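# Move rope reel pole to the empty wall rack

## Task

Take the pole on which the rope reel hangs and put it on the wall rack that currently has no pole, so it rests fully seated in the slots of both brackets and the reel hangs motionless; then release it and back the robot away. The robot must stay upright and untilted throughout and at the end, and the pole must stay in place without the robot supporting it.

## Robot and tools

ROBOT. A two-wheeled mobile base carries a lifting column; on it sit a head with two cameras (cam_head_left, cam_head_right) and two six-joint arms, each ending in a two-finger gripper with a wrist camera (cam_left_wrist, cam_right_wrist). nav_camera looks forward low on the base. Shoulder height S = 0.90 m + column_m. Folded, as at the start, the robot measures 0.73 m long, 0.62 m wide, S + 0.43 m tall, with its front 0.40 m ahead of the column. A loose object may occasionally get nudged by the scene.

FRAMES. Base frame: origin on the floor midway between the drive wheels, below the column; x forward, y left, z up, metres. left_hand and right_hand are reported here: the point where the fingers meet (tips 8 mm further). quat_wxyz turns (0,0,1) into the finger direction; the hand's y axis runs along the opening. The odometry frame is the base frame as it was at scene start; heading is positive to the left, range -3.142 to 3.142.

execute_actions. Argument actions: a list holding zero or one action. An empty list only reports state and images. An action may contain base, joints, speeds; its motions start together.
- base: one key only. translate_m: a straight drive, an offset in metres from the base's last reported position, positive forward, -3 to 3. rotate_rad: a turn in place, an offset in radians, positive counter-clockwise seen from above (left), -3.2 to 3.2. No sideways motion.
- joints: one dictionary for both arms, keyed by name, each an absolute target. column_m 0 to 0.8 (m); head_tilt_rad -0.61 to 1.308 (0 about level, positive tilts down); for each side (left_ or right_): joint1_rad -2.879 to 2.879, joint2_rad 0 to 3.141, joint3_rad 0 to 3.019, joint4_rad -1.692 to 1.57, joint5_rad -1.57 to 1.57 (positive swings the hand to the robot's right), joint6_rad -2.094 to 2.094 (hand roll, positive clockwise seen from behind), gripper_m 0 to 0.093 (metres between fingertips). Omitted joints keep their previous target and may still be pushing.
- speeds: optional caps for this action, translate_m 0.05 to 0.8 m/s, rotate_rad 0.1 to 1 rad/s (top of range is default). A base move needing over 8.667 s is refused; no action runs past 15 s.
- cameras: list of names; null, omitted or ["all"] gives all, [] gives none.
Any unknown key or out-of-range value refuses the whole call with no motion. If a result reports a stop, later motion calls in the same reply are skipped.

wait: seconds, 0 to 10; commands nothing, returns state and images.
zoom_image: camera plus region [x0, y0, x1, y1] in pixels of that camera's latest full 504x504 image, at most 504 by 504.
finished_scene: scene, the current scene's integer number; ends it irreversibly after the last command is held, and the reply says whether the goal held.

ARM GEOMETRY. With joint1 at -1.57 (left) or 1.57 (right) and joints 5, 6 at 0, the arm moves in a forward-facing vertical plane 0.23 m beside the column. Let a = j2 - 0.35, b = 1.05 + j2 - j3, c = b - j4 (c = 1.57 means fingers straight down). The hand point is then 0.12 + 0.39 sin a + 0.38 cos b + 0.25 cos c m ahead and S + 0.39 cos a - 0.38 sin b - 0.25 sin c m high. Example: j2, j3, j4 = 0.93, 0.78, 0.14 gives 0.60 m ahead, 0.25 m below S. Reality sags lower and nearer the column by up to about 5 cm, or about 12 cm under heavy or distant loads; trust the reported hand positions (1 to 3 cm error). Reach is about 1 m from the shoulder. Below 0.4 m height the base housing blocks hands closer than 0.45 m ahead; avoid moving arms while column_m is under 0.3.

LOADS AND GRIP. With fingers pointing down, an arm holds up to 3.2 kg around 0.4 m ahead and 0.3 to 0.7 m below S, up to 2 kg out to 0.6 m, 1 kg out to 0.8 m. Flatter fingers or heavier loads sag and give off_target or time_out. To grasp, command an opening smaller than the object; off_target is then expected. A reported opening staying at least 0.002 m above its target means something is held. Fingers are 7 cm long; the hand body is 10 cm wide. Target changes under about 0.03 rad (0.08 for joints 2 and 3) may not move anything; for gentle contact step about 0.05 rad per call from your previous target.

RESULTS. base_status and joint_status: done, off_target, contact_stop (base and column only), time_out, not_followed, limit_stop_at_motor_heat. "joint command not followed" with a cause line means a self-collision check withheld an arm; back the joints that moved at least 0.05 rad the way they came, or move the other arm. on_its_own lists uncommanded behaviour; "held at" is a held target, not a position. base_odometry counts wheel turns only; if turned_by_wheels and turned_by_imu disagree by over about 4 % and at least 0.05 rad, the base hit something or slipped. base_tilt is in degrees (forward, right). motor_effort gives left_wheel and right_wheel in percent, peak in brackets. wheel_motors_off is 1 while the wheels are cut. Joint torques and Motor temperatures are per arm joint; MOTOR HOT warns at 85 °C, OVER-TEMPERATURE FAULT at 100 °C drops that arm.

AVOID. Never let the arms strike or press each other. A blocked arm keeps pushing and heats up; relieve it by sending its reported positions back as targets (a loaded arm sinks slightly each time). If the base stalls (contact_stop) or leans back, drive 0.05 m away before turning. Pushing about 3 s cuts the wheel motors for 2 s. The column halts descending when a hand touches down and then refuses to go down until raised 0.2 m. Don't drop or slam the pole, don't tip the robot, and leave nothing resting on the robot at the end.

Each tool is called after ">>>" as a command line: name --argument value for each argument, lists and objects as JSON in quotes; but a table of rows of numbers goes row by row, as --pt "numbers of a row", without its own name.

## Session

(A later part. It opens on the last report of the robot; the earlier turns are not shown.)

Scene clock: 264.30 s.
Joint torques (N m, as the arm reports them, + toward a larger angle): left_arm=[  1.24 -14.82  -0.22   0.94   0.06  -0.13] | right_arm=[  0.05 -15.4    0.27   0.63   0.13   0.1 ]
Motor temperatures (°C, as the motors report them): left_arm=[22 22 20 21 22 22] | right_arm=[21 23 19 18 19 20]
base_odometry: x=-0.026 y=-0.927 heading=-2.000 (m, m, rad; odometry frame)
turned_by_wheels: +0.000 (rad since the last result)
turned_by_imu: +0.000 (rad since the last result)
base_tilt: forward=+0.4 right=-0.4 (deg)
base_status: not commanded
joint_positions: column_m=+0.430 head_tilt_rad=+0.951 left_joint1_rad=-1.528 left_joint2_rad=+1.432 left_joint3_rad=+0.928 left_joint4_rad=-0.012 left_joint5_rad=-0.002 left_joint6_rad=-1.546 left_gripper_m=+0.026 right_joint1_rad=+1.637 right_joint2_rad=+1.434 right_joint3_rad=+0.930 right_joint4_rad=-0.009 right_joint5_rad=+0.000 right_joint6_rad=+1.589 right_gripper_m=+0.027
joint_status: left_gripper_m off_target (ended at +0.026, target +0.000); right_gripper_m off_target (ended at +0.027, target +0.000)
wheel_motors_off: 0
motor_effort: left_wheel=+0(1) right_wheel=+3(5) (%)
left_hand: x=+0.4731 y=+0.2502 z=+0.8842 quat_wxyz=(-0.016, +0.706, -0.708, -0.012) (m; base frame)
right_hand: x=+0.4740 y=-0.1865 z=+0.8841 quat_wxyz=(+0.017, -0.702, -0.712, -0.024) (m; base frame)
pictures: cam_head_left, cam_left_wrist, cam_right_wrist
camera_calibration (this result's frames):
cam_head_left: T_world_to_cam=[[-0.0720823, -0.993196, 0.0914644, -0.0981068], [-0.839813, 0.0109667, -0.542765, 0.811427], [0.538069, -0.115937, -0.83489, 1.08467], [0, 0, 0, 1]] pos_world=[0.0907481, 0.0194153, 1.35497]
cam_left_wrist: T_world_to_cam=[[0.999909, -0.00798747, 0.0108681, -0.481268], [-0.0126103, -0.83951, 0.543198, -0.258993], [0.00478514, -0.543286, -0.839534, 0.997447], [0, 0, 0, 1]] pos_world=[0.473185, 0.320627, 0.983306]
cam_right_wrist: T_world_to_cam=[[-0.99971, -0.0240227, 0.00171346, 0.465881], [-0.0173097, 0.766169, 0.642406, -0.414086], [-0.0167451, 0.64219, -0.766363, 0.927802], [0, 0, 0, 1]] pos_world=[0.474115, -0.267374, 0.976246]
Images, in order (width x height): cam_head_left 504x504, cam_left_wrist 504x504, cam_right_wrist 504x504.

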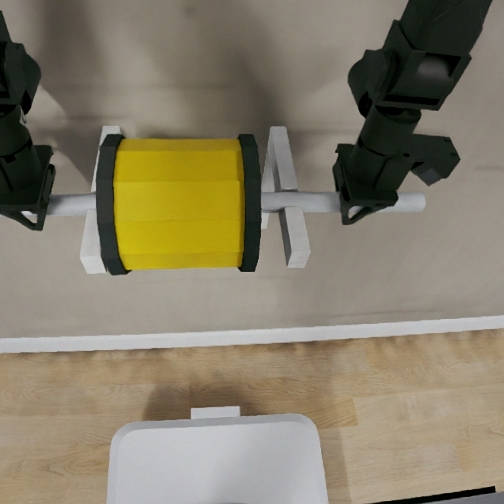

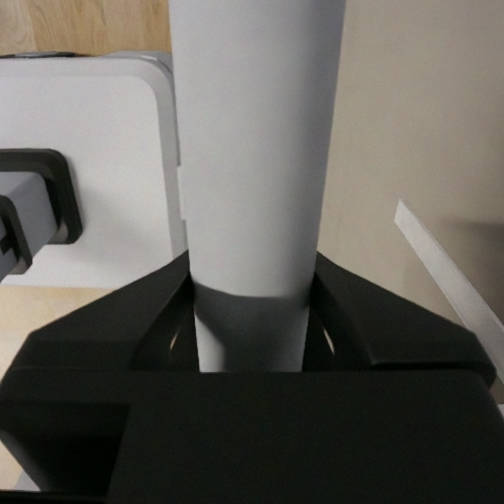

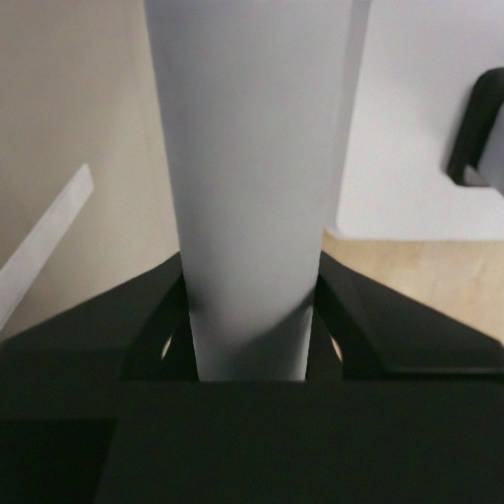

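>>> execute_actions --actions '[{"joints": {"column_m": 0.55}}]' --cameras '["cam_head_left", "cam_head_right", "cam_left_wrist", "cam_right_wrist"]'

Scene clock: 273.37 s.
Joint torques (N m, as the arm reports them, + toward a larger angle): left_arm=[  1.34 -16.42  -0.62   0.74   0.06  -0.14] | right_arm=[  0.38 -17.09  -0.27   0.36   0.11   0.11]
Motor temperatures (°C, as the motors report them): left_arm=[22 22 20 21 22 22] | right_arm=[21 24 19 18 19 20]
base_odometry: x=-0.026 y=-0.927 heading=-2.000 (m, m, rad; odometry frame)
turned_by_wheels: +0.000 (rad since the last result)
turned_by_imu: -0.001 (rad since the last result)
base_tilt: forward=+0.4 right=-0.5 (deg)
base_status: not commanded
joint_positions: column_m=+0.550 head_tilt_rad=+0.951 left_joint1_rad=-1.528 left_joint2_rad=+1.454 left_joint3_rad=+0.932 left_joint4_rad=-0.006 left_joint5_rad=-0.002 left_joint6_rad=-1.546 left_gripper_m=+0.026 right_joint1_rad=+1.637 right_joint2_rad=+1.455 right_joint3_rad=+0.934 right_joint4_rad=-0.003 right_joint5_rad=+0.000 right_joint6_rad=+1.588 right_gripper_m=+0.027
joint_status: all done
wheel_motors_off: 0
motor_effort: left_wheel=+0(2) right_wheel=+0(0) (%)
left_hand: x=+0.4678 y=+0.2504 z=+0.9967 quat_wxyz=(-0.013, +0.706, -0.708, -0.015) (m; base frame)
right_hand: x=+0.4687 y=-0.1862 z=+0.9967 quat_wxyz=(+0.021, -0.701, -0.712, -0.020) (m; base frame)
pictures: cam_head_left, cam_head_right, cam_left_wrist, cam_right_wrist
camera_calibration (this result's frames):
cam_head_left: T_world_to_cam=[[-0.0720823, -0.993196, 0.0914644, -0.10907], [-0.839813, 0.0109667, -0.542764, 0.876486], [0.538068, -0.115937, -0.83489, 1.18475], [0, 0, 0, 1]] pos_world=[0.0907481, 0.0194153, 1.47483]
cam_head_right: T_world_to_cam=[[-0.075549, -0.993526, 0.0848418, -0.147891], [-0.834807, 0.0164874, -0.550296, 0.885154], [0.545335, -0.112401, -0.830648, 1.18401], [0, 0, 0, 1]] pos_world=[0.0820789, -0.0284437, 1.48314]
cam_left_wrist: T_world_to_cam=[[0.999965, -0.00834884, 0.00016894, -0.466472], [-0.00709993, -0.839382, 0.543496, -0.322932], [-0.00439576, -0.543478, -0.839412, 1.09621], [0, 0, 0, 1]] pos_world=[0.468982, 0.320812, 1.09577]
cam_right_wrist: T_world_to_cam=[[-0.999601, -0.0253977, 0.0123325, 0.449433], [-0.0115479, 0.76638, 0.642284, -0.489238], [-0.025764, 0.641886, -0.766367, 1.01802], [0, 0, 0, 1]] pos_world=[0.469832, -0.267099, 1.08887]
Images, in order (width x height): cam_head_left 504x504, cam_head_right 504x504, cam_left_wrist 504x504, cam_right_wrist 504x504.

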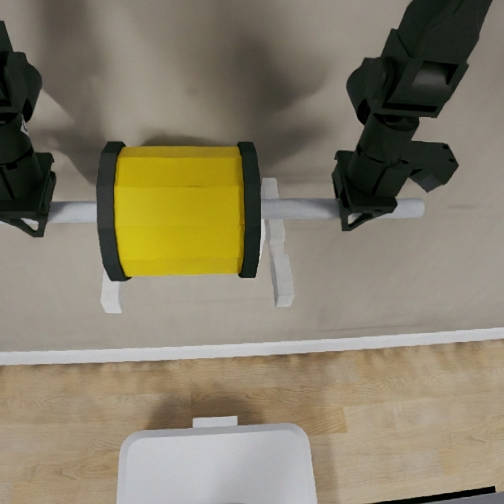

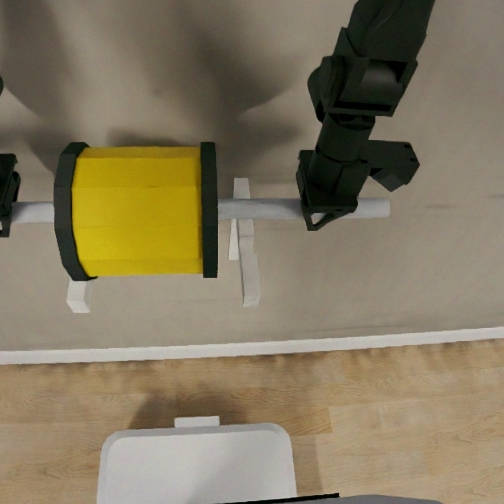

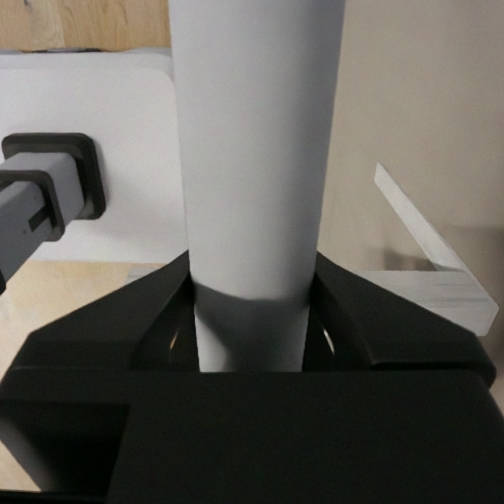

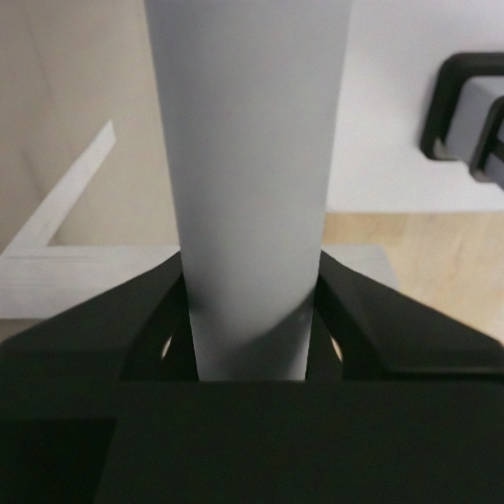

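>>> zoom_image --camera "cam_head_right" --region '[180, 160, 330, 320]'

>>> zoom_image --camera "cam_head_left" --region '[30, 160, 180, 320]'

Region (180, 160, 330, 320) of cam_head_right's 504x504 image, scaled by 3.150, with more detail than that image has; it fills the left 472 columns of this view, and the rest is white.

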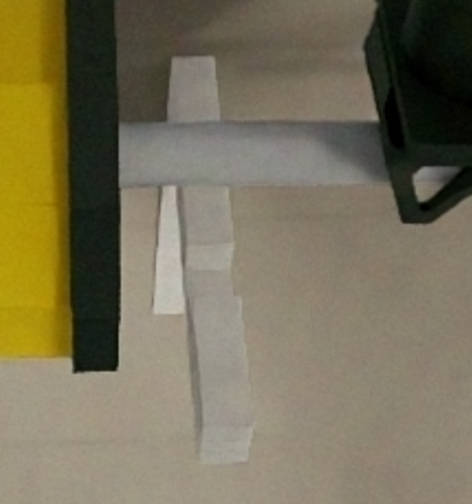

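Region (30, 160, 180, 320) of cam_head_left's 504x504 image, scaled by 3.150, with more detail than that image has; it fills the left 472 columns of this view, and the rest is white.

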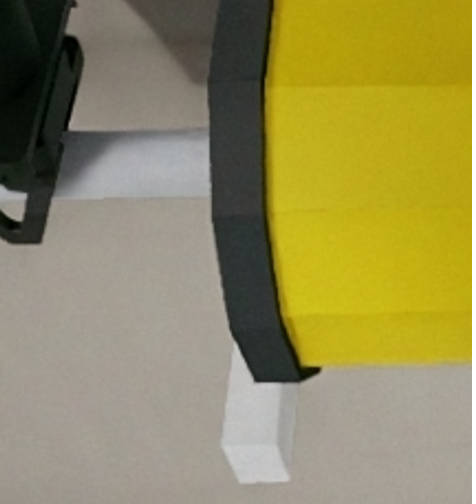

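>>> execute_actions --actions '[{"base": {"translate_m": -0.96}, "joints": {"head_tilt_rad": 0.4, "column_m": 0.65}, "speeds": {"translate_m": 0.6}}]' --cameras '[]'

>>> execute_actions --actions '[{"base": {"rotate_rad": -1.565}, "speeds": {"rotate_rad": 0.8}}]'

Scene clock: 306.83 s.
Joint torques (N m, as the arm reports them, + toward a larger angle): left_arm=[  1.37 -16.86  -0.52   0.64   0.06  -0.14] | right_arm=[ -0.02 -17.55   0.05   0.32   0.13   0.11]
Motor temperatures (°C, as the motors report them): left_arm=[22 23 20 21 22 22] | right_arm=[21 24 19 18 19 20]
base_odometry: x=+0.374 y=-0.054 heading=-2.001 (m, m, rad; odometry frame)
turned_by_wheels: -0.001 (rad since the last result)
turned_by_imu: +0.001 (rad since the last result)
base_tilt: forward=+0.4 right=-0.5 (deg)
base_status: done
joint_positions: column_m=+0.650 head_tilt_rad=+0.418 left_joint1_rad=-1.528 left_joint2_rad=+1.459 left_joint3_rad=+0.928 left_joint4_rad=-0.006 left_joint5_rad=-0.002 left_joint6_rad=-1.546 left_gripper_m=+0.026 right_joint1_rad=+1.637 right_joint2_rad=+1.460 right_joint3_rad=+0.930 right_joint4_rad=-0.003 right_joint5_rad=+0.000 right_joint6_rad=+1.589 right_gripper_m=+0.027
joint_status: all done
wheel_motors_off: 0
motor_effort: left_wheel=-2(77) right_wheel=+1(72) (%)
left_hand: x=+0.4627 y=+0.2503 z=+1.0948 quat_wxyz=(-0.009, +0.706, -0.708, -0.019) (m; base frame)
right_hand: x=+0.4637 y=-0.1863 z=+1.0952 quat_wxyz=(+0.024, -0.701, -0.712, -0.017) (m; base frame)
pictures: none
No camera images: the call's "cameras" was empty. Leave "cameras" out to get every camera's image.

Scene clock: 310.17 s.
Joint torques (N m, as the arm reports them, + toward a larger angle): left_arm=[  1.   -16.9   -0.72   0.68   0.06  -0.15] | right_arm=[  0.27 -17.55  -0.16   0.36   0.1    0.09]
Motor temperatures (°C, as the motors report them): left_arm=[22 23 20 21 22 22] | right_arm=[21 24 19 18 19 20]
base_odometry: x=+0.374 y=-0.054 heading=+2.718 (m, m, rad; odometry frame)
turned_by_wheels: -1.564 (rad since the last result)
turned_by_imu: -1.566 (rad since the last result)
base_tilt: forward=+0.4 right=-0.5 (deg)
base_status: done
joint_positions: column_m=+0.650 head_tilt_rad=+0.418 left_joint1_rad=-1.529 left_joint2_rad=+1.459 left_joint3_rad=+0.931 left_joint4_rad=-0.006 left_joint5_rad=-0.002 left_joint6_rad=-1.545 left_gripper_m=+0.026 right_joint1_rad=+1.637 right_joint2_rad=+1.460 right_joint3_rad=+0.932 right_joint4_rad=-0.003 right_joint5_rad=+0.002 right_joint6_rad=+1.590 right_gripper_m=+0.027
joint_status: not commanded
wheel_motors_off: 0
motor_effort: left_wheel=+5(79) right_wheel=-7(55) (%)
left_hand: x=+0.4649 y=+0.2497 z=+1.0948 quat_wxyz=(-0.010, +0.705, -0.709, -0.017) (m; base frame)
right_hand: x=+0.4651 y=-0.1864 z=+1.0951 quat_wxyz=(+0.022, -0.702, -0.712, -0.017) (m; base frame)
pictures: cam_head_left, cam_head_right, cam_left_wrist, cam_right_wrist, nav_camera
camera_calibration (this result's frames):
cam_head_left: T_world_to_cam=[[-0.108561, -0.993196, 0.0421429, -0.0357077], [-0.447467, 0.0109667, -0.894233, 1.4861], [0.887687, -0.115937, -0.445613, 0.613935], [0, 0, 0, 1]] pos_world=[0.116121, 0.0194153, 1.604]
cam_head_right: T_world_to_cam=[[-0.108182, -0.993526, 0.0346774, -0.0726795], [-0.439327, 0.0164874, -0.898176, 1.48949], [0.891789, -0.112401, -0.438267, 0.607853], [0, 0, 0, 1]] pos_world=[0.104435, -0.0284437, 1.60675]
cam_left_wrist: T_world_to_cam=[[0.999938, -0.00946123, -0.00594861, -0.456601], [-0.00469713, -0.838762, 0.544478, -0.379195], [-0.0101409, -0.544416, -0.838754, 1.1804], [0, 0, 0, 1]] pos_world=[0.466762, 0.320253, 1.19381]
cam_right_wrist: T_world_to_cam=[[-0.99952, -0.0242522, 0.019263, 0.437277], [-0.00625798, 0.767275, 0.641288, -0.553515], [-0.0303327, 0.640859, -0.767059, 1.09618], [0, 0, 0, 1]] pos_world=[0.466854, -0.267197, 1.18738]
Images, in order (width x height): cam_head_left 504x504, cam_head_right 504x504, cam_left_wrist 504x504, cam_right_wrist 504x504, nav_camera 504x504.

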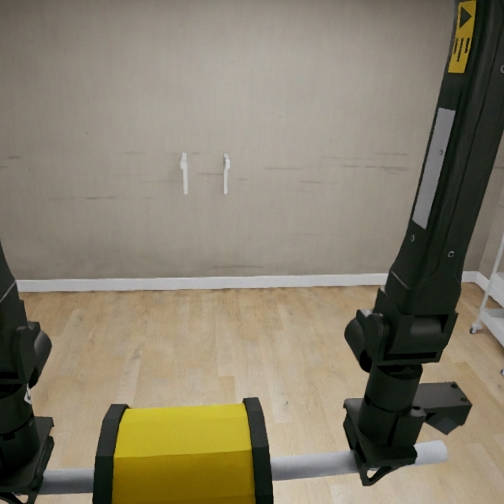

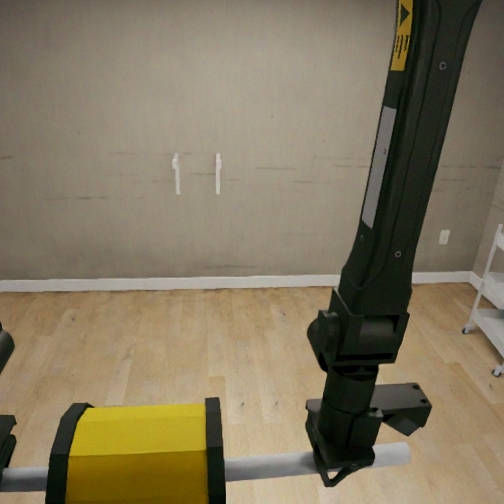

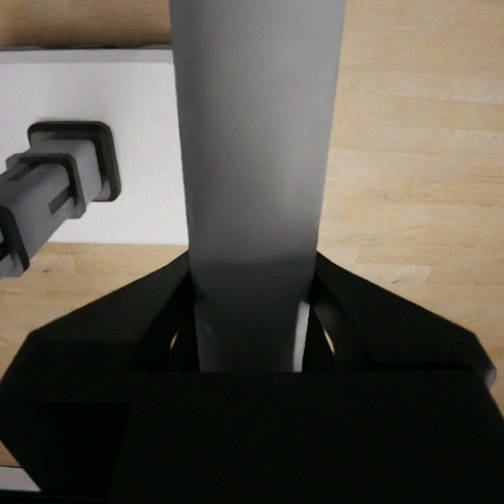

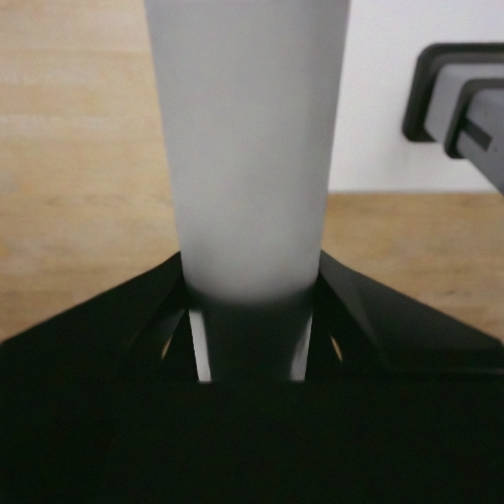

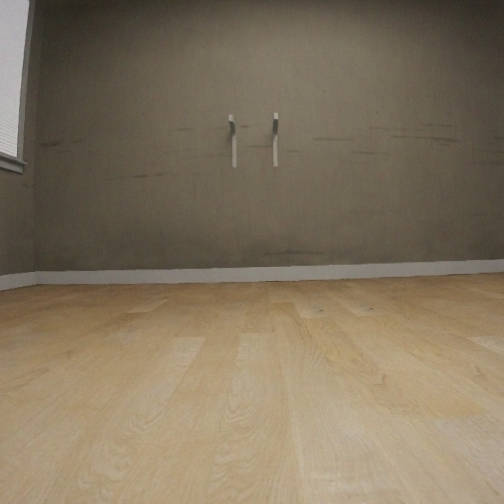

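>>> zoom_image --camera "nav_camera" --region '[205, 100, 305, 180]'

>>> zoom_image --camera "cam_head_left" --region '[155, 135, 255, 215]'

Region (205, 100, 305, 180) of nav_camera's 504x504 image, scaled by 5.040, with more detail than that image has; it fills the top 403 rows of this view, and the rest is white.

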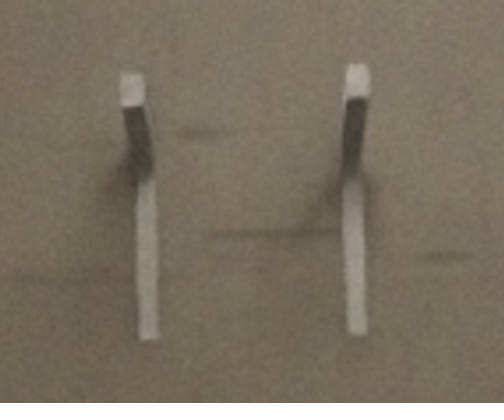

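Region (155, 135, 255, 215) of cam_head_left's 504x504 image, scaled by 5.040, with more detail than that image has; it fills the top 403 rows of this view, and the rest is white.

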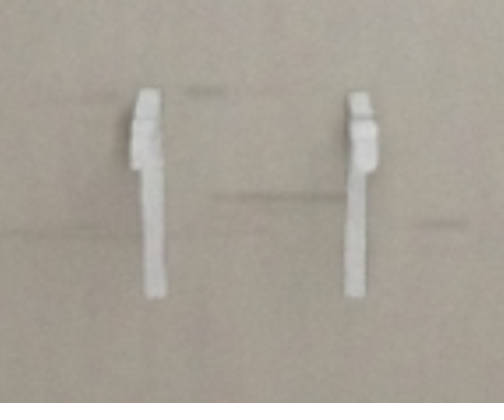

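>>> execute_actions --actions '[{"base": {"rotate_rad": -0.037}}]' --cameras '[]'

>>> execute_actions --actions '[{"base": {"translate_m": 1.75}, "joints": {"head_tilt_rad": 0.6}}]'

Scene clock: 338.13 s.
Joint torques (N m, as the arm reports them, + toward a larger angle): left_arm=[  1.19 -16.94  -0.64   0.66   0.06  -0.15] | right_arm=[  0.16 -17.73  -0.1    0.34   0.08   0.11]
Motor temperatures (°C, as the motors report them): left_arm=[22 24 20 21 22 22] | right_arm=[21 25 19 18 19 20]
base_odometry: x=+0.374 y=-0.054 heading=+2.682 (m, m, rad; odometry frame)
turned_by_wheels: -0.036 (rad since the last result)
turned_by_imu: -0.037 (rad since the last result)
base_tilt: forward=+0.4 right=-0.4 (deg)
base_status: done
joint_positions: column_m=+0.650 head_tilt_rad=+0.418 left_joint1_rad=-1.529 left_joint2_rad=+1.459 left_joint3_rad=+0.931 left_joint4_rad=-0.006 left_joint5_rad=-0.002 left_joint6_rad=-1.545 left_gripper_m=+0.026 right_joint1_rad=+1.637 right_joint2_rad=+1.460 right_joint3_rad=+0.932 right_joint4_rad=-0.003 right_joint5_rad=+0.002 right_joint6_rad=+1.590 right_gripper_m=+0.027
joint_status: not commanded
wheel_motors_off: 0
motor_effort: left_wheel=+4(34) right_wheel=-3(32) (%)
left_hand: x=+0.4647 y=+0.2493 z=+1.0948 quat_wxyz=(-0.010, +0.705, -0.709, -0.017) (m; base frame)
right_hand: x=+0.4652 y=-0.1869 z=+1.0951 quat_wxyz=(+0.022, -0.702, -0.712, -0.017) (m; base frame)
pictures: none
No camera images: the call's "cameras" was empty. Leave "cameras" out to get every camera's image.

Scene clock: 342.57 s.
Joint torques (N m, as the arm reports them, + toward a larger angle): left_arm=[  1.29 -16.81  -1.06   0.61   0.06  -0.15] | right_arm=[  0.26 -17.78  -0.2    0.29   0.09   0.1 ]
Motor temperatures (°C, as the motors report them): left_arm=[22 24 20 21 22 22] | right_arm=[21 25 19 18 19 20]
base_odometry: x=-1.194 y=+0.723 heading=+2.681 (m, m, rad; odometry frame)
turned_by_wheels: -0.001 (rad since the last result)
turned_by_imu: -0.007 (rad since the last result)
base_tilt: forward=+0.4 right=-0.5 (deg)
base_status: done
joint_positions: column_m=+0.650 head_tilt_rad=+0.604 left_joint1_rad=-1.529 left_joint2_rad=+1.460 left_joint3_rad=+0.933 left_joint4_rad=-0.006 left_joint5_rad=-0.002 left_joint6_rad=-1.545 left_gripper_m=+0.026 right_joint1_rad=+1.637 right_joint2_rad=+1.460 right_joint3_rad=+0.934 right_joint4_rad=-0.003 right_joint5_rad=+0.002 right_joint6_rad=+1.590 right_gripper_m=+0.027
joint_status: all done
wheel_motors_off: 0
motor_effort: left_wheel=-2(72) right_wheel=+0(71) (%)
left_hand: x=+0.4656 y=+0.2493 z=+1.0944 quat_wxyz=(-0.010, +0.705, -0.709, -0.017) (m; base frame)
right_hand: x=+0.4659 y=-0.1869 z=+1.0950 quat_wxyz=(+0.022, -0.702, -0.712, -0.017) (m; base frame)
pictures: cam_head_left, cam_head_right, cam_left_wrist, cam_right_wrist, nav_camera
camera_calibration (this result's frames):
cam_head_left: T_world_to_cam=[[-0.0989285, -0.993196, 0.0614389, -0.0677553], [-0.60469, 0.0109667, -0.796385, 1.33389], [0.790293, -0.115937, -0.601661, 0.87408], [0, 0, 0, 1]] pos_world=[0.109109, 0.0194153, 1.59235]
cam_head_right: T_world_to_cam=[[-0.0999318, -0.993526, 0.0540315, -0.104753], [-0.597417, 0.0164874, -0.801761, 1.33967], [0.79568, -0.112401, -0.595197, 0.869377], [0, 0, 0, 1]] pos_world=[0.0981297, -0.0284437, 1.59721]
cam_left_wrist: T_world_to_cam=[[0.999938, -0.00987382, -0.00518014, -0.458028], [-0.00545538, -0.838409, 0.545014, -0.379643], [-0.00972444, -0.544952, -0.838411, 1.17939], [0, 0, 0, 1]] pos_world=[0.467398, 0.319896, 1.19336]
cam_right_wrist: T_world_to_cam=[[-0.999552, -0.0237937, 0.0181366, 0.439401], [-0.00664683, 0.767677, 0.640802, -0.552301], [-0.0291701, 0.640395, -0.767492, 1.0962], [0, 0, 0, 1]] pos_world=[0.46751, -0.267555, 1.18727]
Images, in order (width x height): cam_head_left 504x504, cam_head_right 504x504, cam_left_wrist 504x504, cam_right_wrist 504x504, nav_camera 504x504.

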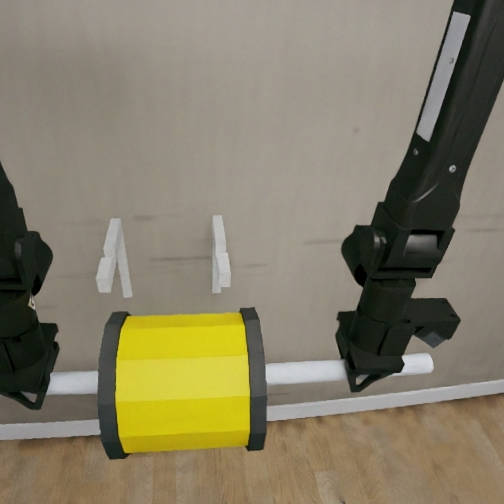

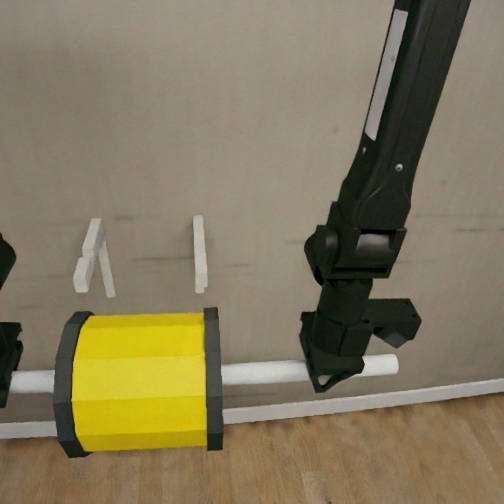

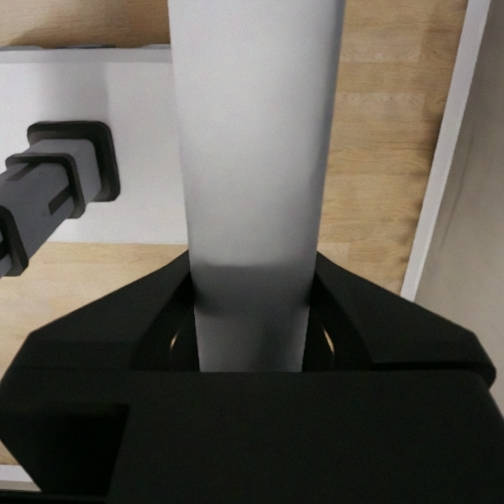

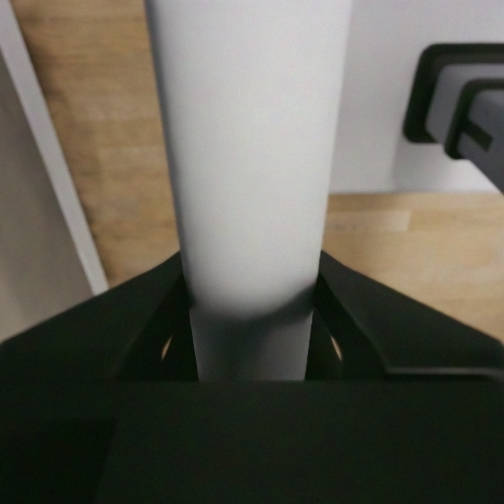

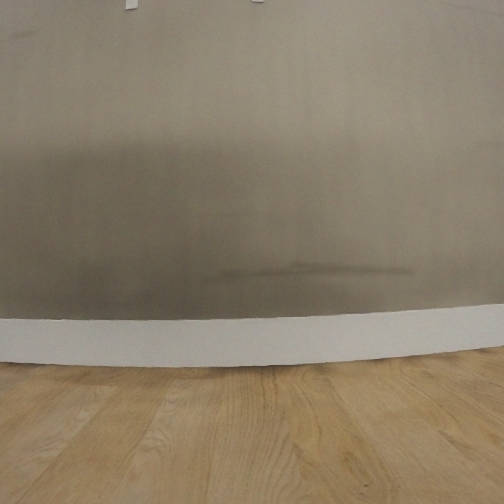

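>>> zoom_image --camera "cam_head_left" --region '[80, 200, 280, 330]'

>>> zoom_image --camera "cam_head_right" --region '[50, 200, 250, 330]'

>>> zoom_image --camera "nav_camera" --region '[0, 290, 100, 380]'

>>> zoom_image --camera "nav_camera" --region '[404, 290, 504, 380]'

>>> zoom_image --camera "nav_camera" --region '[100, 0, 300, 40]'

Region (80, 200, 280, 330) of cam_head_left's 504x504 image, scaled by 2.520, with more detail than that image has; it fills the top 328 rows of this view, and the rest is white.

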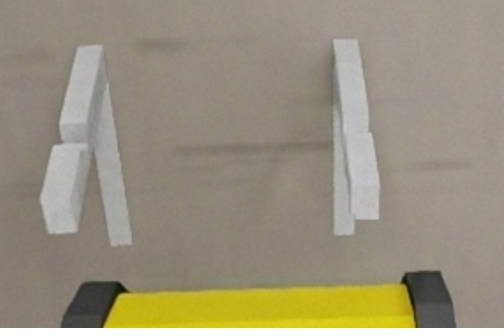

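Region (50, 200, 250, 330) of cam_head_right's 504x504 image, scaled by 2.520, with more detail than that image has; it fills the top 328 rows of this view, and the rest is white.

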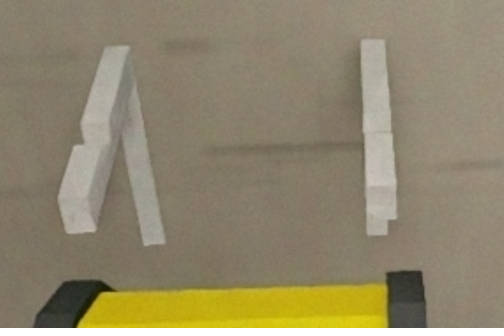

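Region (0, 290, 100, 380) of nav_camera's 504x504 image, scaled by 5.040, with more detail than that image has; it fills the top 454 rows of this view, and the rest is white.

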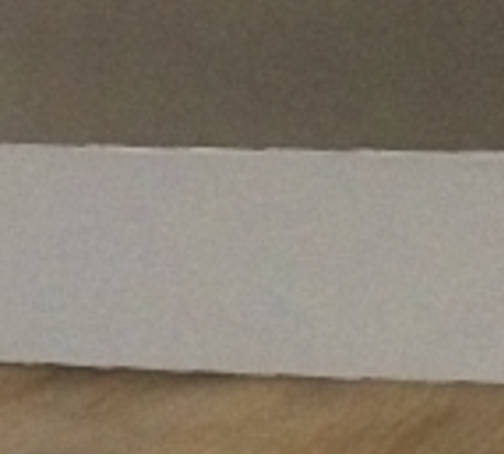

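Region (404, 290, 504, 380) of nav_camera's 504x504 image, scaled by 5.040, with more detail than that image has; it fills the top 454 rows of this view, and the rest is white.

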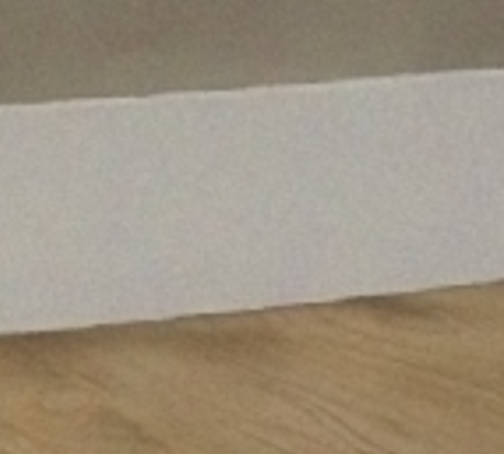

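Region (100, 0, 300, 40) of nav_camera's 504x504 image, scaled by 2.520, with more detail than that image has; it fills the top 101 rows of this view, and the rest is white.

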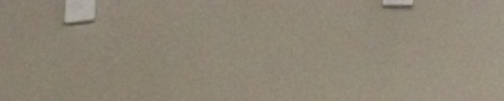

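>>> execute_actions --actions '[{"base": {"rotate_rad": 0.099}, "joints": {"column_m": 0.67, "head_tilt_rad": 0.95}}]' --cameras '[]'

>>> execute_actions --actions '[{"base": {"translate_m": 0.44}, "speeds": {"translate_m": 0.4}}]' --cameras '[]'

>>> execute_actions --actions '[{"base": {"rotate_rad": -0.059}}]'

Scene clock: 406.83 s.
Joint torques (N m, as the arm reports them, + toward a larger angle): left_arm=[  1.92 -17.08  -0.71   0.67   0.05  -0.16] | right_arm=[ -0.28 -17.61  -0.21   0.36   0.14   0.11]
Motor temperatures (°C, as the motors report them): left_arm=[22 24 20 21 22 22] | right_arm=[21 25 19 18 19 20]
base_odometry: x=-1.194 y=+0.723 heading=+2.777 (m, m, rad; odometry frame)
turned_by_wheels: +0.097 (rad since the last result)
turned_by_imu: +0.095 (rad since the last result)
base_tilt: forward=+0.4 right=-0.5 (deg)
base_status: done
joint_positions: column_m=+0.670 head_tilt_rad=+0.950 left_joint1_rad=-1.529 left_joint2_rad=+1.460 left_joint3_rad=+0.932 left_joint4_rad=-0.006 left_joint5_rad=-0.002 left_joint6_rad=-1.545 left_gripper_m=+0.026 right_joint1_rad=+1.637 right_joint2_rad=+1.460 right_joint3_rad=+0.933 right_joint4_rad=-0.003 right_joint5_rad=+0.000 right_joint6_rad=+1.589 right_gripper_m=+0.027
joint_status: all done
wheel_motors_off: 0
motor_effort: left_wheel=-1(69) right_wheel=-1(52) (%)
left_hand: x=+0.4648 y=+0.2494 z=+1.1144 quat_wxyz=(-0.010, +0.705, -0.709, -0.017) (m; base frame)
right_hand: x=+0.4655 y=-0.1867 z=+1.1150 quat_wxyz=(+0.023, -0.702, -0.712, -0.017) (m; base frame)
pictures: none
No camera images: the call's "cameras" was empty. Leave "cameras" out to get every camera's image.

Scene clock: 409.33 s.
Joint torques (N m, as the arm reports them, + toward a larger angle): left_arm=[  1.38 -16.84  -0.78   0.46   0.06  -0.14] | right_arm=[  0.14 -17.64  -0.25   0.36   0.12   0.1 ]
Motor temperatures (°C, as the motors report them): left_arm=[22 24 20 21 22 22] | right_arm=[21 25 19 18 19 20]
base_odometry: x=-1.606 y=+0.880 heading=+2.778 (m, m, rad; odometry frame)
turned_by_wheels: +0.001 (rad since the last result)
turned_by_imu: +0.000 (rad since the last result)
base_tilt: forward=+0.5 right=-0.5 (deg)
base_status: done
joint_positions: column_m=+0.670 head_tilt_rad=+0.951 left_joint1_rad=-1.529 left_joint2_rad=+1.461 left_joint3_rad=+0.933 left_joint4_rad=-0.006 left_joint5_rad=-0.002 left_joint6_rad=-1.545 left_gripper_m=+0.026 right_joint1_rad=+1.637 right_joint2_rad=+1.461 right_joint3_rad=+0.934 right_joint4_rad=-0.003 right_joint5_rad=+0.000 right_joint6_rad=+1.589 right_gripper_m=+0.027
joint_status: not commanded
wheel_motors_off: 0
motor_effort: left_wheel=+2(85) right_wheel=+0(44) (%)
left_hand: x=+0.4647 y=+0.2497 z=+1.1142 quat_wxyz=(-0.010, +0.705, -0.709, -0.017) (m; base frame)
right_hand: x=+0.4654 y=-0.1867 z=+1.1146 quat_wxyz=(+0.023, -0.702, -0.712, -0.017) (m; base frame)
pictures: none
No camera images: the call's "cameras" was empty. Leave "cameras" out to get every camera's image.

Scene clock: 410.27 s.
Joint torques (N m, as the arm reports them, + toward a larger angle): left_arm=[  0.93 -17.02  -0.78   0.64   0.08  -0.15] | right_arm=[  0.33 -17.74  -0.33   0.37   0.11   0.1 ]
Motor temperatures (°C, as the motors report them): left_arm=[22 24 20 21 22 22] | right_arm=[21 25 19 18 19 20]
base_odometry: x=-1.606 y=+0.880 heading=+2.722 (m, m, rad; odometry frame)
turned_by_wheels: -0.056 (rad since the last result)
turned_by_imu: -0.057 (rad since the last result)
base_tilt: forward=+0.4 right=-0.5 (deg)
base_status: done
joint_positions: column_m=+0.670 head_tilt_rad=+0.951 left_joint1_rad=-1.529 left_joint2_rad=+1.461 left_joint3_rad=+0.933 left_joint4_rad=-0.006 left_joint5_rad=-0.002 left_joint6_rad=-1.545 left_gripper_m=+0.026 right_joint1_rad=+1.636 right_joint2_rad=+1.461 right_joint3_rad=+0.933 right_joint4_rad=-0.003 right_joint5_rad=+0.001 right_joint6_rad=+1.590 right_gripper_m=+0.027
joint_status: not commanded
wheel_motors_off: 0
motor_effort: left_wheel=+0(60) right_wheel=+1(57) (%)
left_hand: x=+0.4647 y=+0.2493 z=+1.1142 quat_wxyz=(-0.010, +0.705, -0.709, -0.017) (m; base frame)
right_hand: x=+0.4652 y=-0.1870 z=+1.1146 quat_wxyz=(+0.023, -0.702, -0.712, -0.017) (m; base frame)
pictures: cam_head_left, cam_head_right, cam_left_wrist, cam_right_wrist, nav_camera
camera_calibration (this result's frames):
cam_head_left: T_world_to_cam=[[-0.0721167, -0.993196, 0.0914372, -0.120001], [-0.839609, 0.0109667, -0.54308, 0.942143], [0.538383, -0.115937, -0.834687, 1.2846], [0, 0, 0, 1]] pos_world=[0.0907711, 0.0194153, 1.59487]
cam_head_right: T_world_to_cam=[[-0.0755809, -0.993526, 0.0848133, -0.158025], [-0.834599, 0.0164874, -0.550611, 0.951713], [0.545648, -0.112401, -0.830443, 1.28335], [0, 0, 0, 1]] pos_world=[0.0820988, -0.0284437, 1.60317]
cam_left_wrist: T_world_to_cam=[[0.999929, -0.00981943, -0.00670433, -0.455409], [-0.00457867, -0.838392, 0.545048, -0.390883], [-0.0109729, -0.544979, -0.838378, 1.19651], [0, 0, 0, 1]] pos_world=[0.466716, 0.319891, 1.21313]
cam_right_wrist: T_world_to_cam=[[-0.999526, -0.0236926, 0.0196748, 0.436574], [-0.00557149, 0.767433, 0.641105, -0.565701], [-0.0302885, 0.640691, -0.767201, 1.11156], [0, 0, 0, 1]] pos_world=[0.466883, -0.267687, 1.20688]
Images, in order (width x height): cam_head_left 504x504, cam_head_right 504x504, cam_left_wrist 504x504, cam_right_wrist 504x504, nav_camera 504x504.

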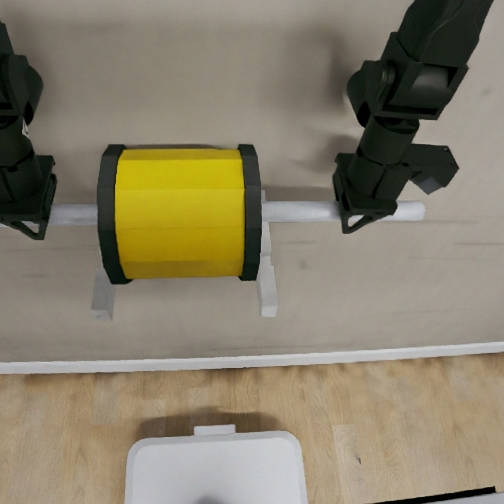

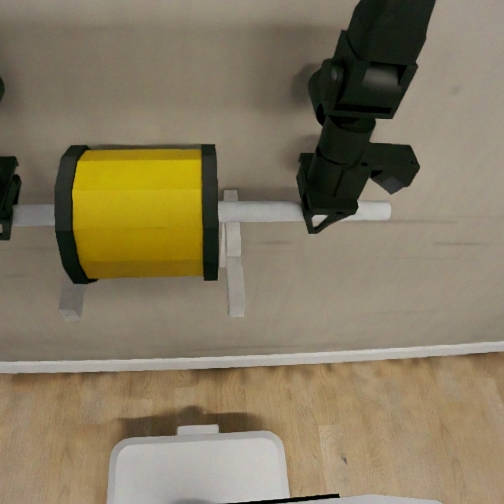

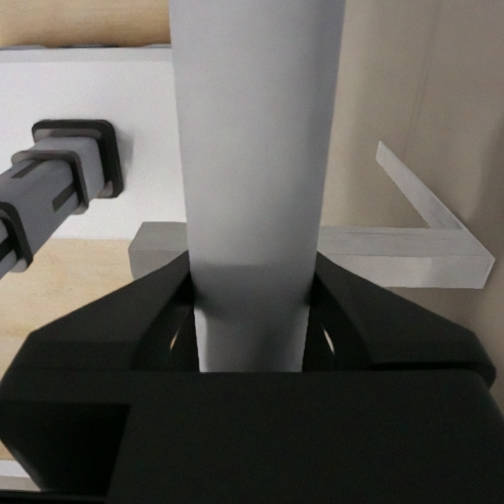

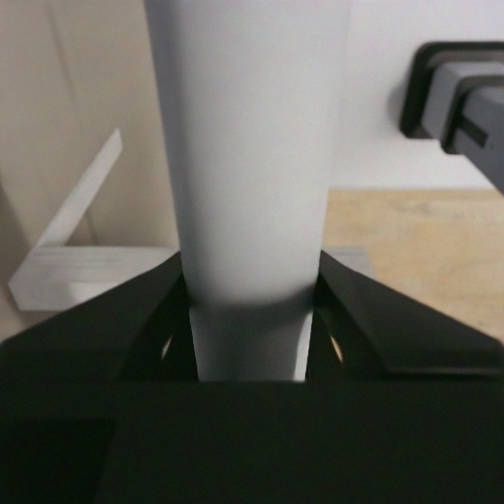

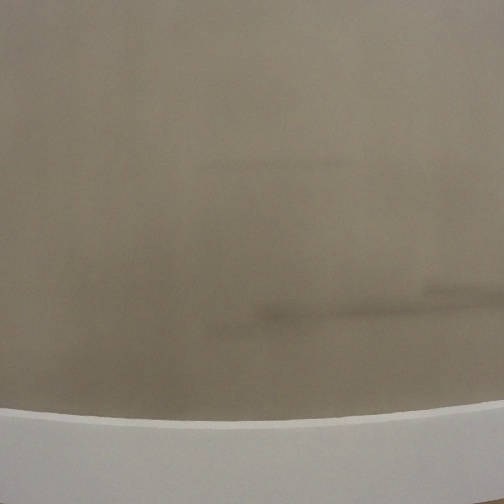

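>>> zoom_image --camera "cam_head_right" --region '[180, 170, 330, 330]'

>>> zoom_image --camera "cam_right_wrist" --region '[0, 200, 504, 340]'

>>> zoom_image --camera "cam_left_wrist" --region '[0, 190, 504, 330]'

Region (180, 170, 330, 330) of cam_head_right's 504x504 image, scaled by 3.150, with more detail than that image has; it fills the left 472 columns of this view, and the rest is white.

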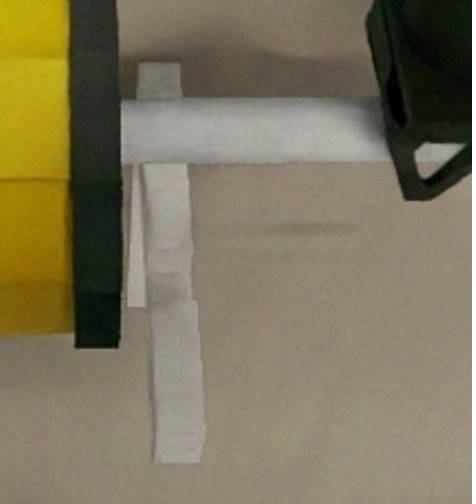

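Region (0, 200, 504, 340) of cam_right_wrist's 504x504 image, scaled by 1.000.

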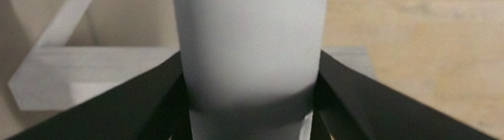

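Region (0, 190, 504, 330) of cam_left_wrist's 504x504 image, scaled by 1.000.

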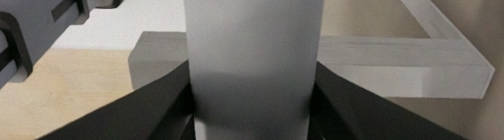

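>>> execute_actions --actions '[{"base": {"rotate_rad": -0.016}, "joints": {"column_m": 0.63}}]' --cameras '[]'

>>> execute_actions --actions '[{"base": {"translate_m": 0.012}, "joints": {"column_m": 0.60}}]'

Scene clock: 503.40 s.
Joint torques (N m, as the arm reports them, + toward a larger angle): left_arm=[  1.57 -17.11  -0.81   0.58   0.09  -0.15] | right_arm=[  0.47 -17.66  -0.14   0.32   0.2    0.08]
Motor temperatures (°C, as the motors report them): left_arm=[22 25 20 21 22 22] | right_arm=[21 26 19 18 19 21]
base_odometry: x=-1.606 y=+0.880 heading=+2.708 (m, m, rad; odometry frame)
turned_by_wheels: -0.014 (rad since the last result)
turned_by_imu: -0.014 (rad since the last result)
base_tilt: forward=+0.3 right=-0.4 (deg)
base_status: done
joint_positions: column_m=+0.630 head_tilt_rad=+0.951 left_joint1_rad=-1.530 left_joint2_rad=+1.461 left_joint3_rad=+0.932 left_joint4_rad=-0.006 left_joint5_rad=-0.003 left_joint6_rad=-1.545 left_gripper_m=+0.026 right_joint1_rad=+1.635 right_joint2_rad=+1.461 right_joint3_rad=+0.932 right_joint4_rad=-0.003 right_joint5_rad=-0.001 right_joint6_rad=+1.590 right_gripper_m=+0.027
joint_status: all done
wheel_motors_off: 0
motor_effort: left_wheel=+3(49) right_wheel=-4(67) (%)
left_hand: x=+0.4645 y=+0.2490 z=+1.0743 quat_wxyz=(-0.009, +0.705, -0.709, -0.017) (m; base frame)
right_hand: x=+0.4647 y=-0.1875 z=+1.0747 quat_wxyz=(+0.023, -0.702, -0.712, -0.017) (m; base frame)
pictures: none
No camera images: the call's "cameras" was empty. Leave "cameras" out to get every camera's image.

Scene clock: 504.37 s.
Joint torques (N m, as the arm reports them, + toward a larger angle): left_arm=[  1.36 -17.1   -0.94   0.67   0.09  -0.15] | right_arm=[  0.46 -17.78  -0.34   0.35   0.2    0.09]
Motor temperatures (°C, as the motors report them): left_arm=[22 25 20 21 22 22] | right_arm=[21 26 19 18 19 21]
base_odometry: x=-1.617 y=+0.885 heading=+2.707 (m, m, rad; odometry frame)
turned_by_wheels: -0.002 (rad since the last result)
turned_by_imu: -0.002 (rad since the last result)
base_tilt: forward=+0.4 right=-0.5 (deg)
base_status: done
joint_positions: column_m=+0.600 head_tilt_rad=+0.951 left_joint1_rad=-1.530 left_joint2_rad=+1.461 left_joint3_rad=+0.935 left_joint4_rad=-0.006 left_joint5_rad=-0.003 left_joint6_rad=-1.545 left_gripper_m=+0.026 right_joint1_rad=+1.635 right_joint2_rad=+1.461 right_joint3_rad=+0.935 right_joint4_rad=-0.003 right_joint5_rad=-0.001 right_joint6_rad=+1.590 right_gripper_m=+0.027
joint_status: all done
wheel_motors_off: 0
motor_effort: left_wheel=+0(44) right_wheel=+5(67) (%)
left_hand: x=+0.4658 y=+0.2490 z=+1.0441 quat_wxyz=(-0.010, +0.705, -0.709, -0.017) (m; base frame)
right_hand: x=+0.4662 y=-0.1874 z=+1.0447 quat_wxyz=(+0.022, -0.702, -0.711, -0.018) (m; base frame)
pictures: cam_head_left, cam_head_right, cam_left_wrist, cam_right_wrist, nav_camera
camera_calibration (this result's frames):
cam_head_left: T_world_to_cam=[[-0.0721088, -0.993196, 0.0914435, -0.11362], [-0.839656, 0.0109667, -0.543008, 0.90407], [0.53831, -0.115937, -0.834734, 1.22633], [0, 0, 0, 1]] pos_world=[0.0907658, 0.0194153, 1.52497]
cam_head_right: T_world_to_cam=[[-0.0755736, -0.993526, 0.0848198, -0.152107], [-0.834647, 0.0164874, -0.550538, 0.913114], [0.545576, -0.112401, -0.83049, 1.22538], [0, 0, 0, 1]] pos_world=[0.0820942, -0.0284437, 1.53327]
cam_left_wrist: T_world_to_cam=[[0.999934, -0.0102611, -0.00519701, -0.458376], [-0.00577195, -0.838462, 0.544929, -0.352246], [-0.00994908, -0.544863, -0.838466, 1.13723], [0, 0, 0, 1]] pos_world=[0.467627, 0.319584, 1.14309]
cam_right_wrist: T_world_to_cam=[[-0.999573, -0.0228504, 0.018204, 0.440628], [-0.00583916, 0.766786, 0.641876, -0.521299], [-0.0286257, 0.641495, -0.766593, 1.05699], [0, 0, 0, 1]] pos_world=[0.467653, -0.268257, 1.13687]
Images, in order (width x height): cam_head_left 504x504, cam_head_right 504x504, cam_left_wrist 504x504, cam_right_wrist 504x504, nav_camera 504x504.

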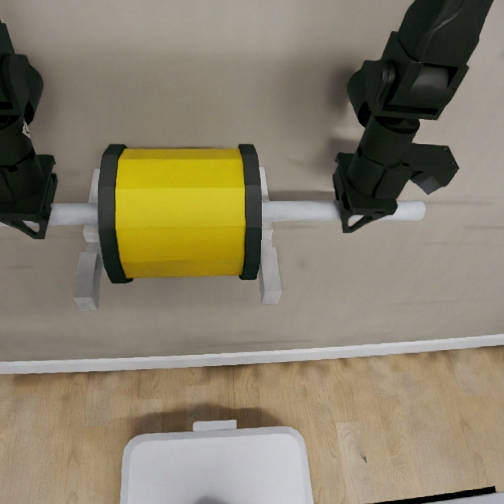

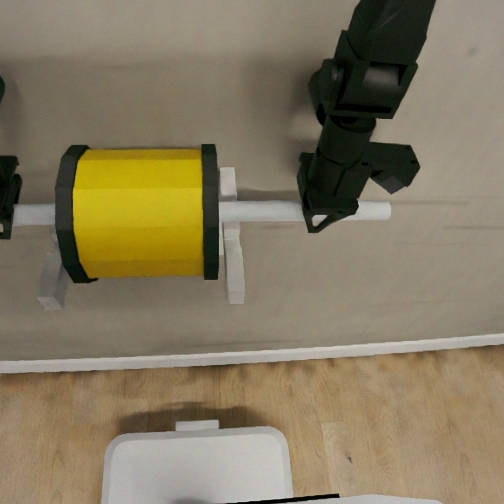

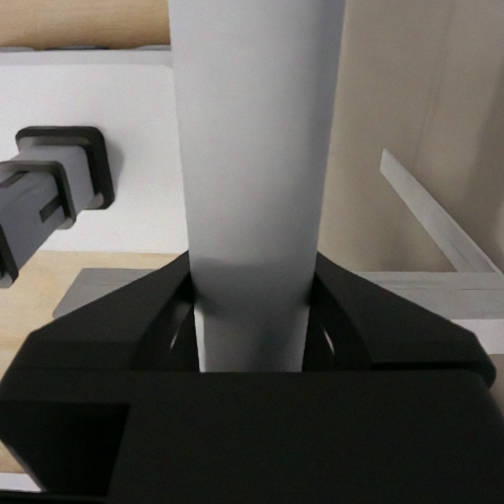

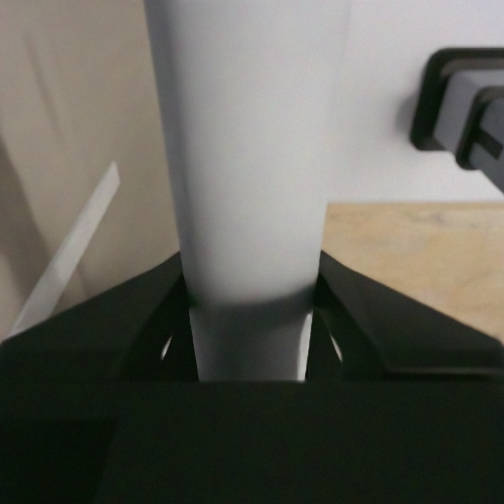

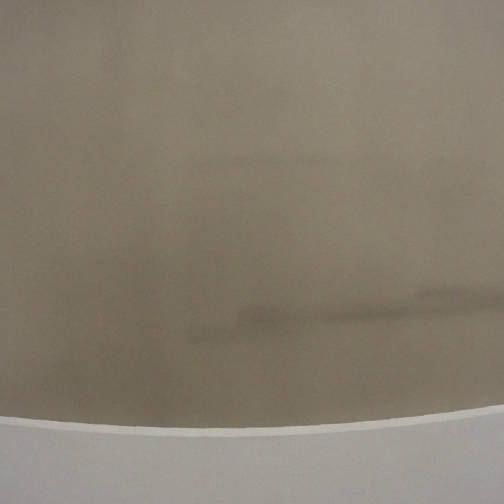

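>>> zoom_image --camera "cam_head_right" --region '[190, 155, 290, 315]'

>>> zoom_image --camera "cam_head_left" --region '[40, 155, 140, 315]'

Region (190, 155, 290, 315) of cam_head_right's 504x504 image, scaled by 3.150, with more detail than that image has; it fills the left 315 columns of this view, and the rest is white.

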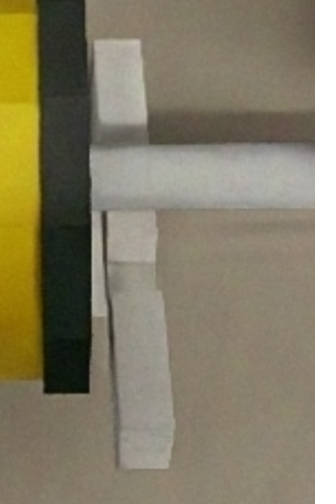

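Region (40, 155, 140, 315) of cam_head_left's 504x504 image, scaled by 3.150, with more detail than that image has; it fills the left 315 columns of this view, and the rest is white.

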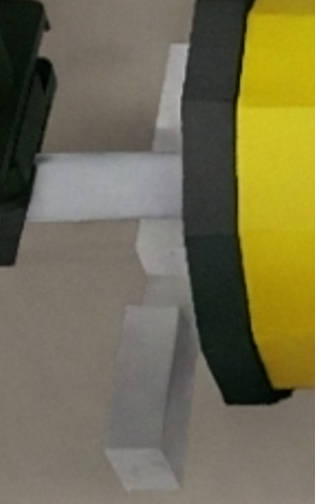

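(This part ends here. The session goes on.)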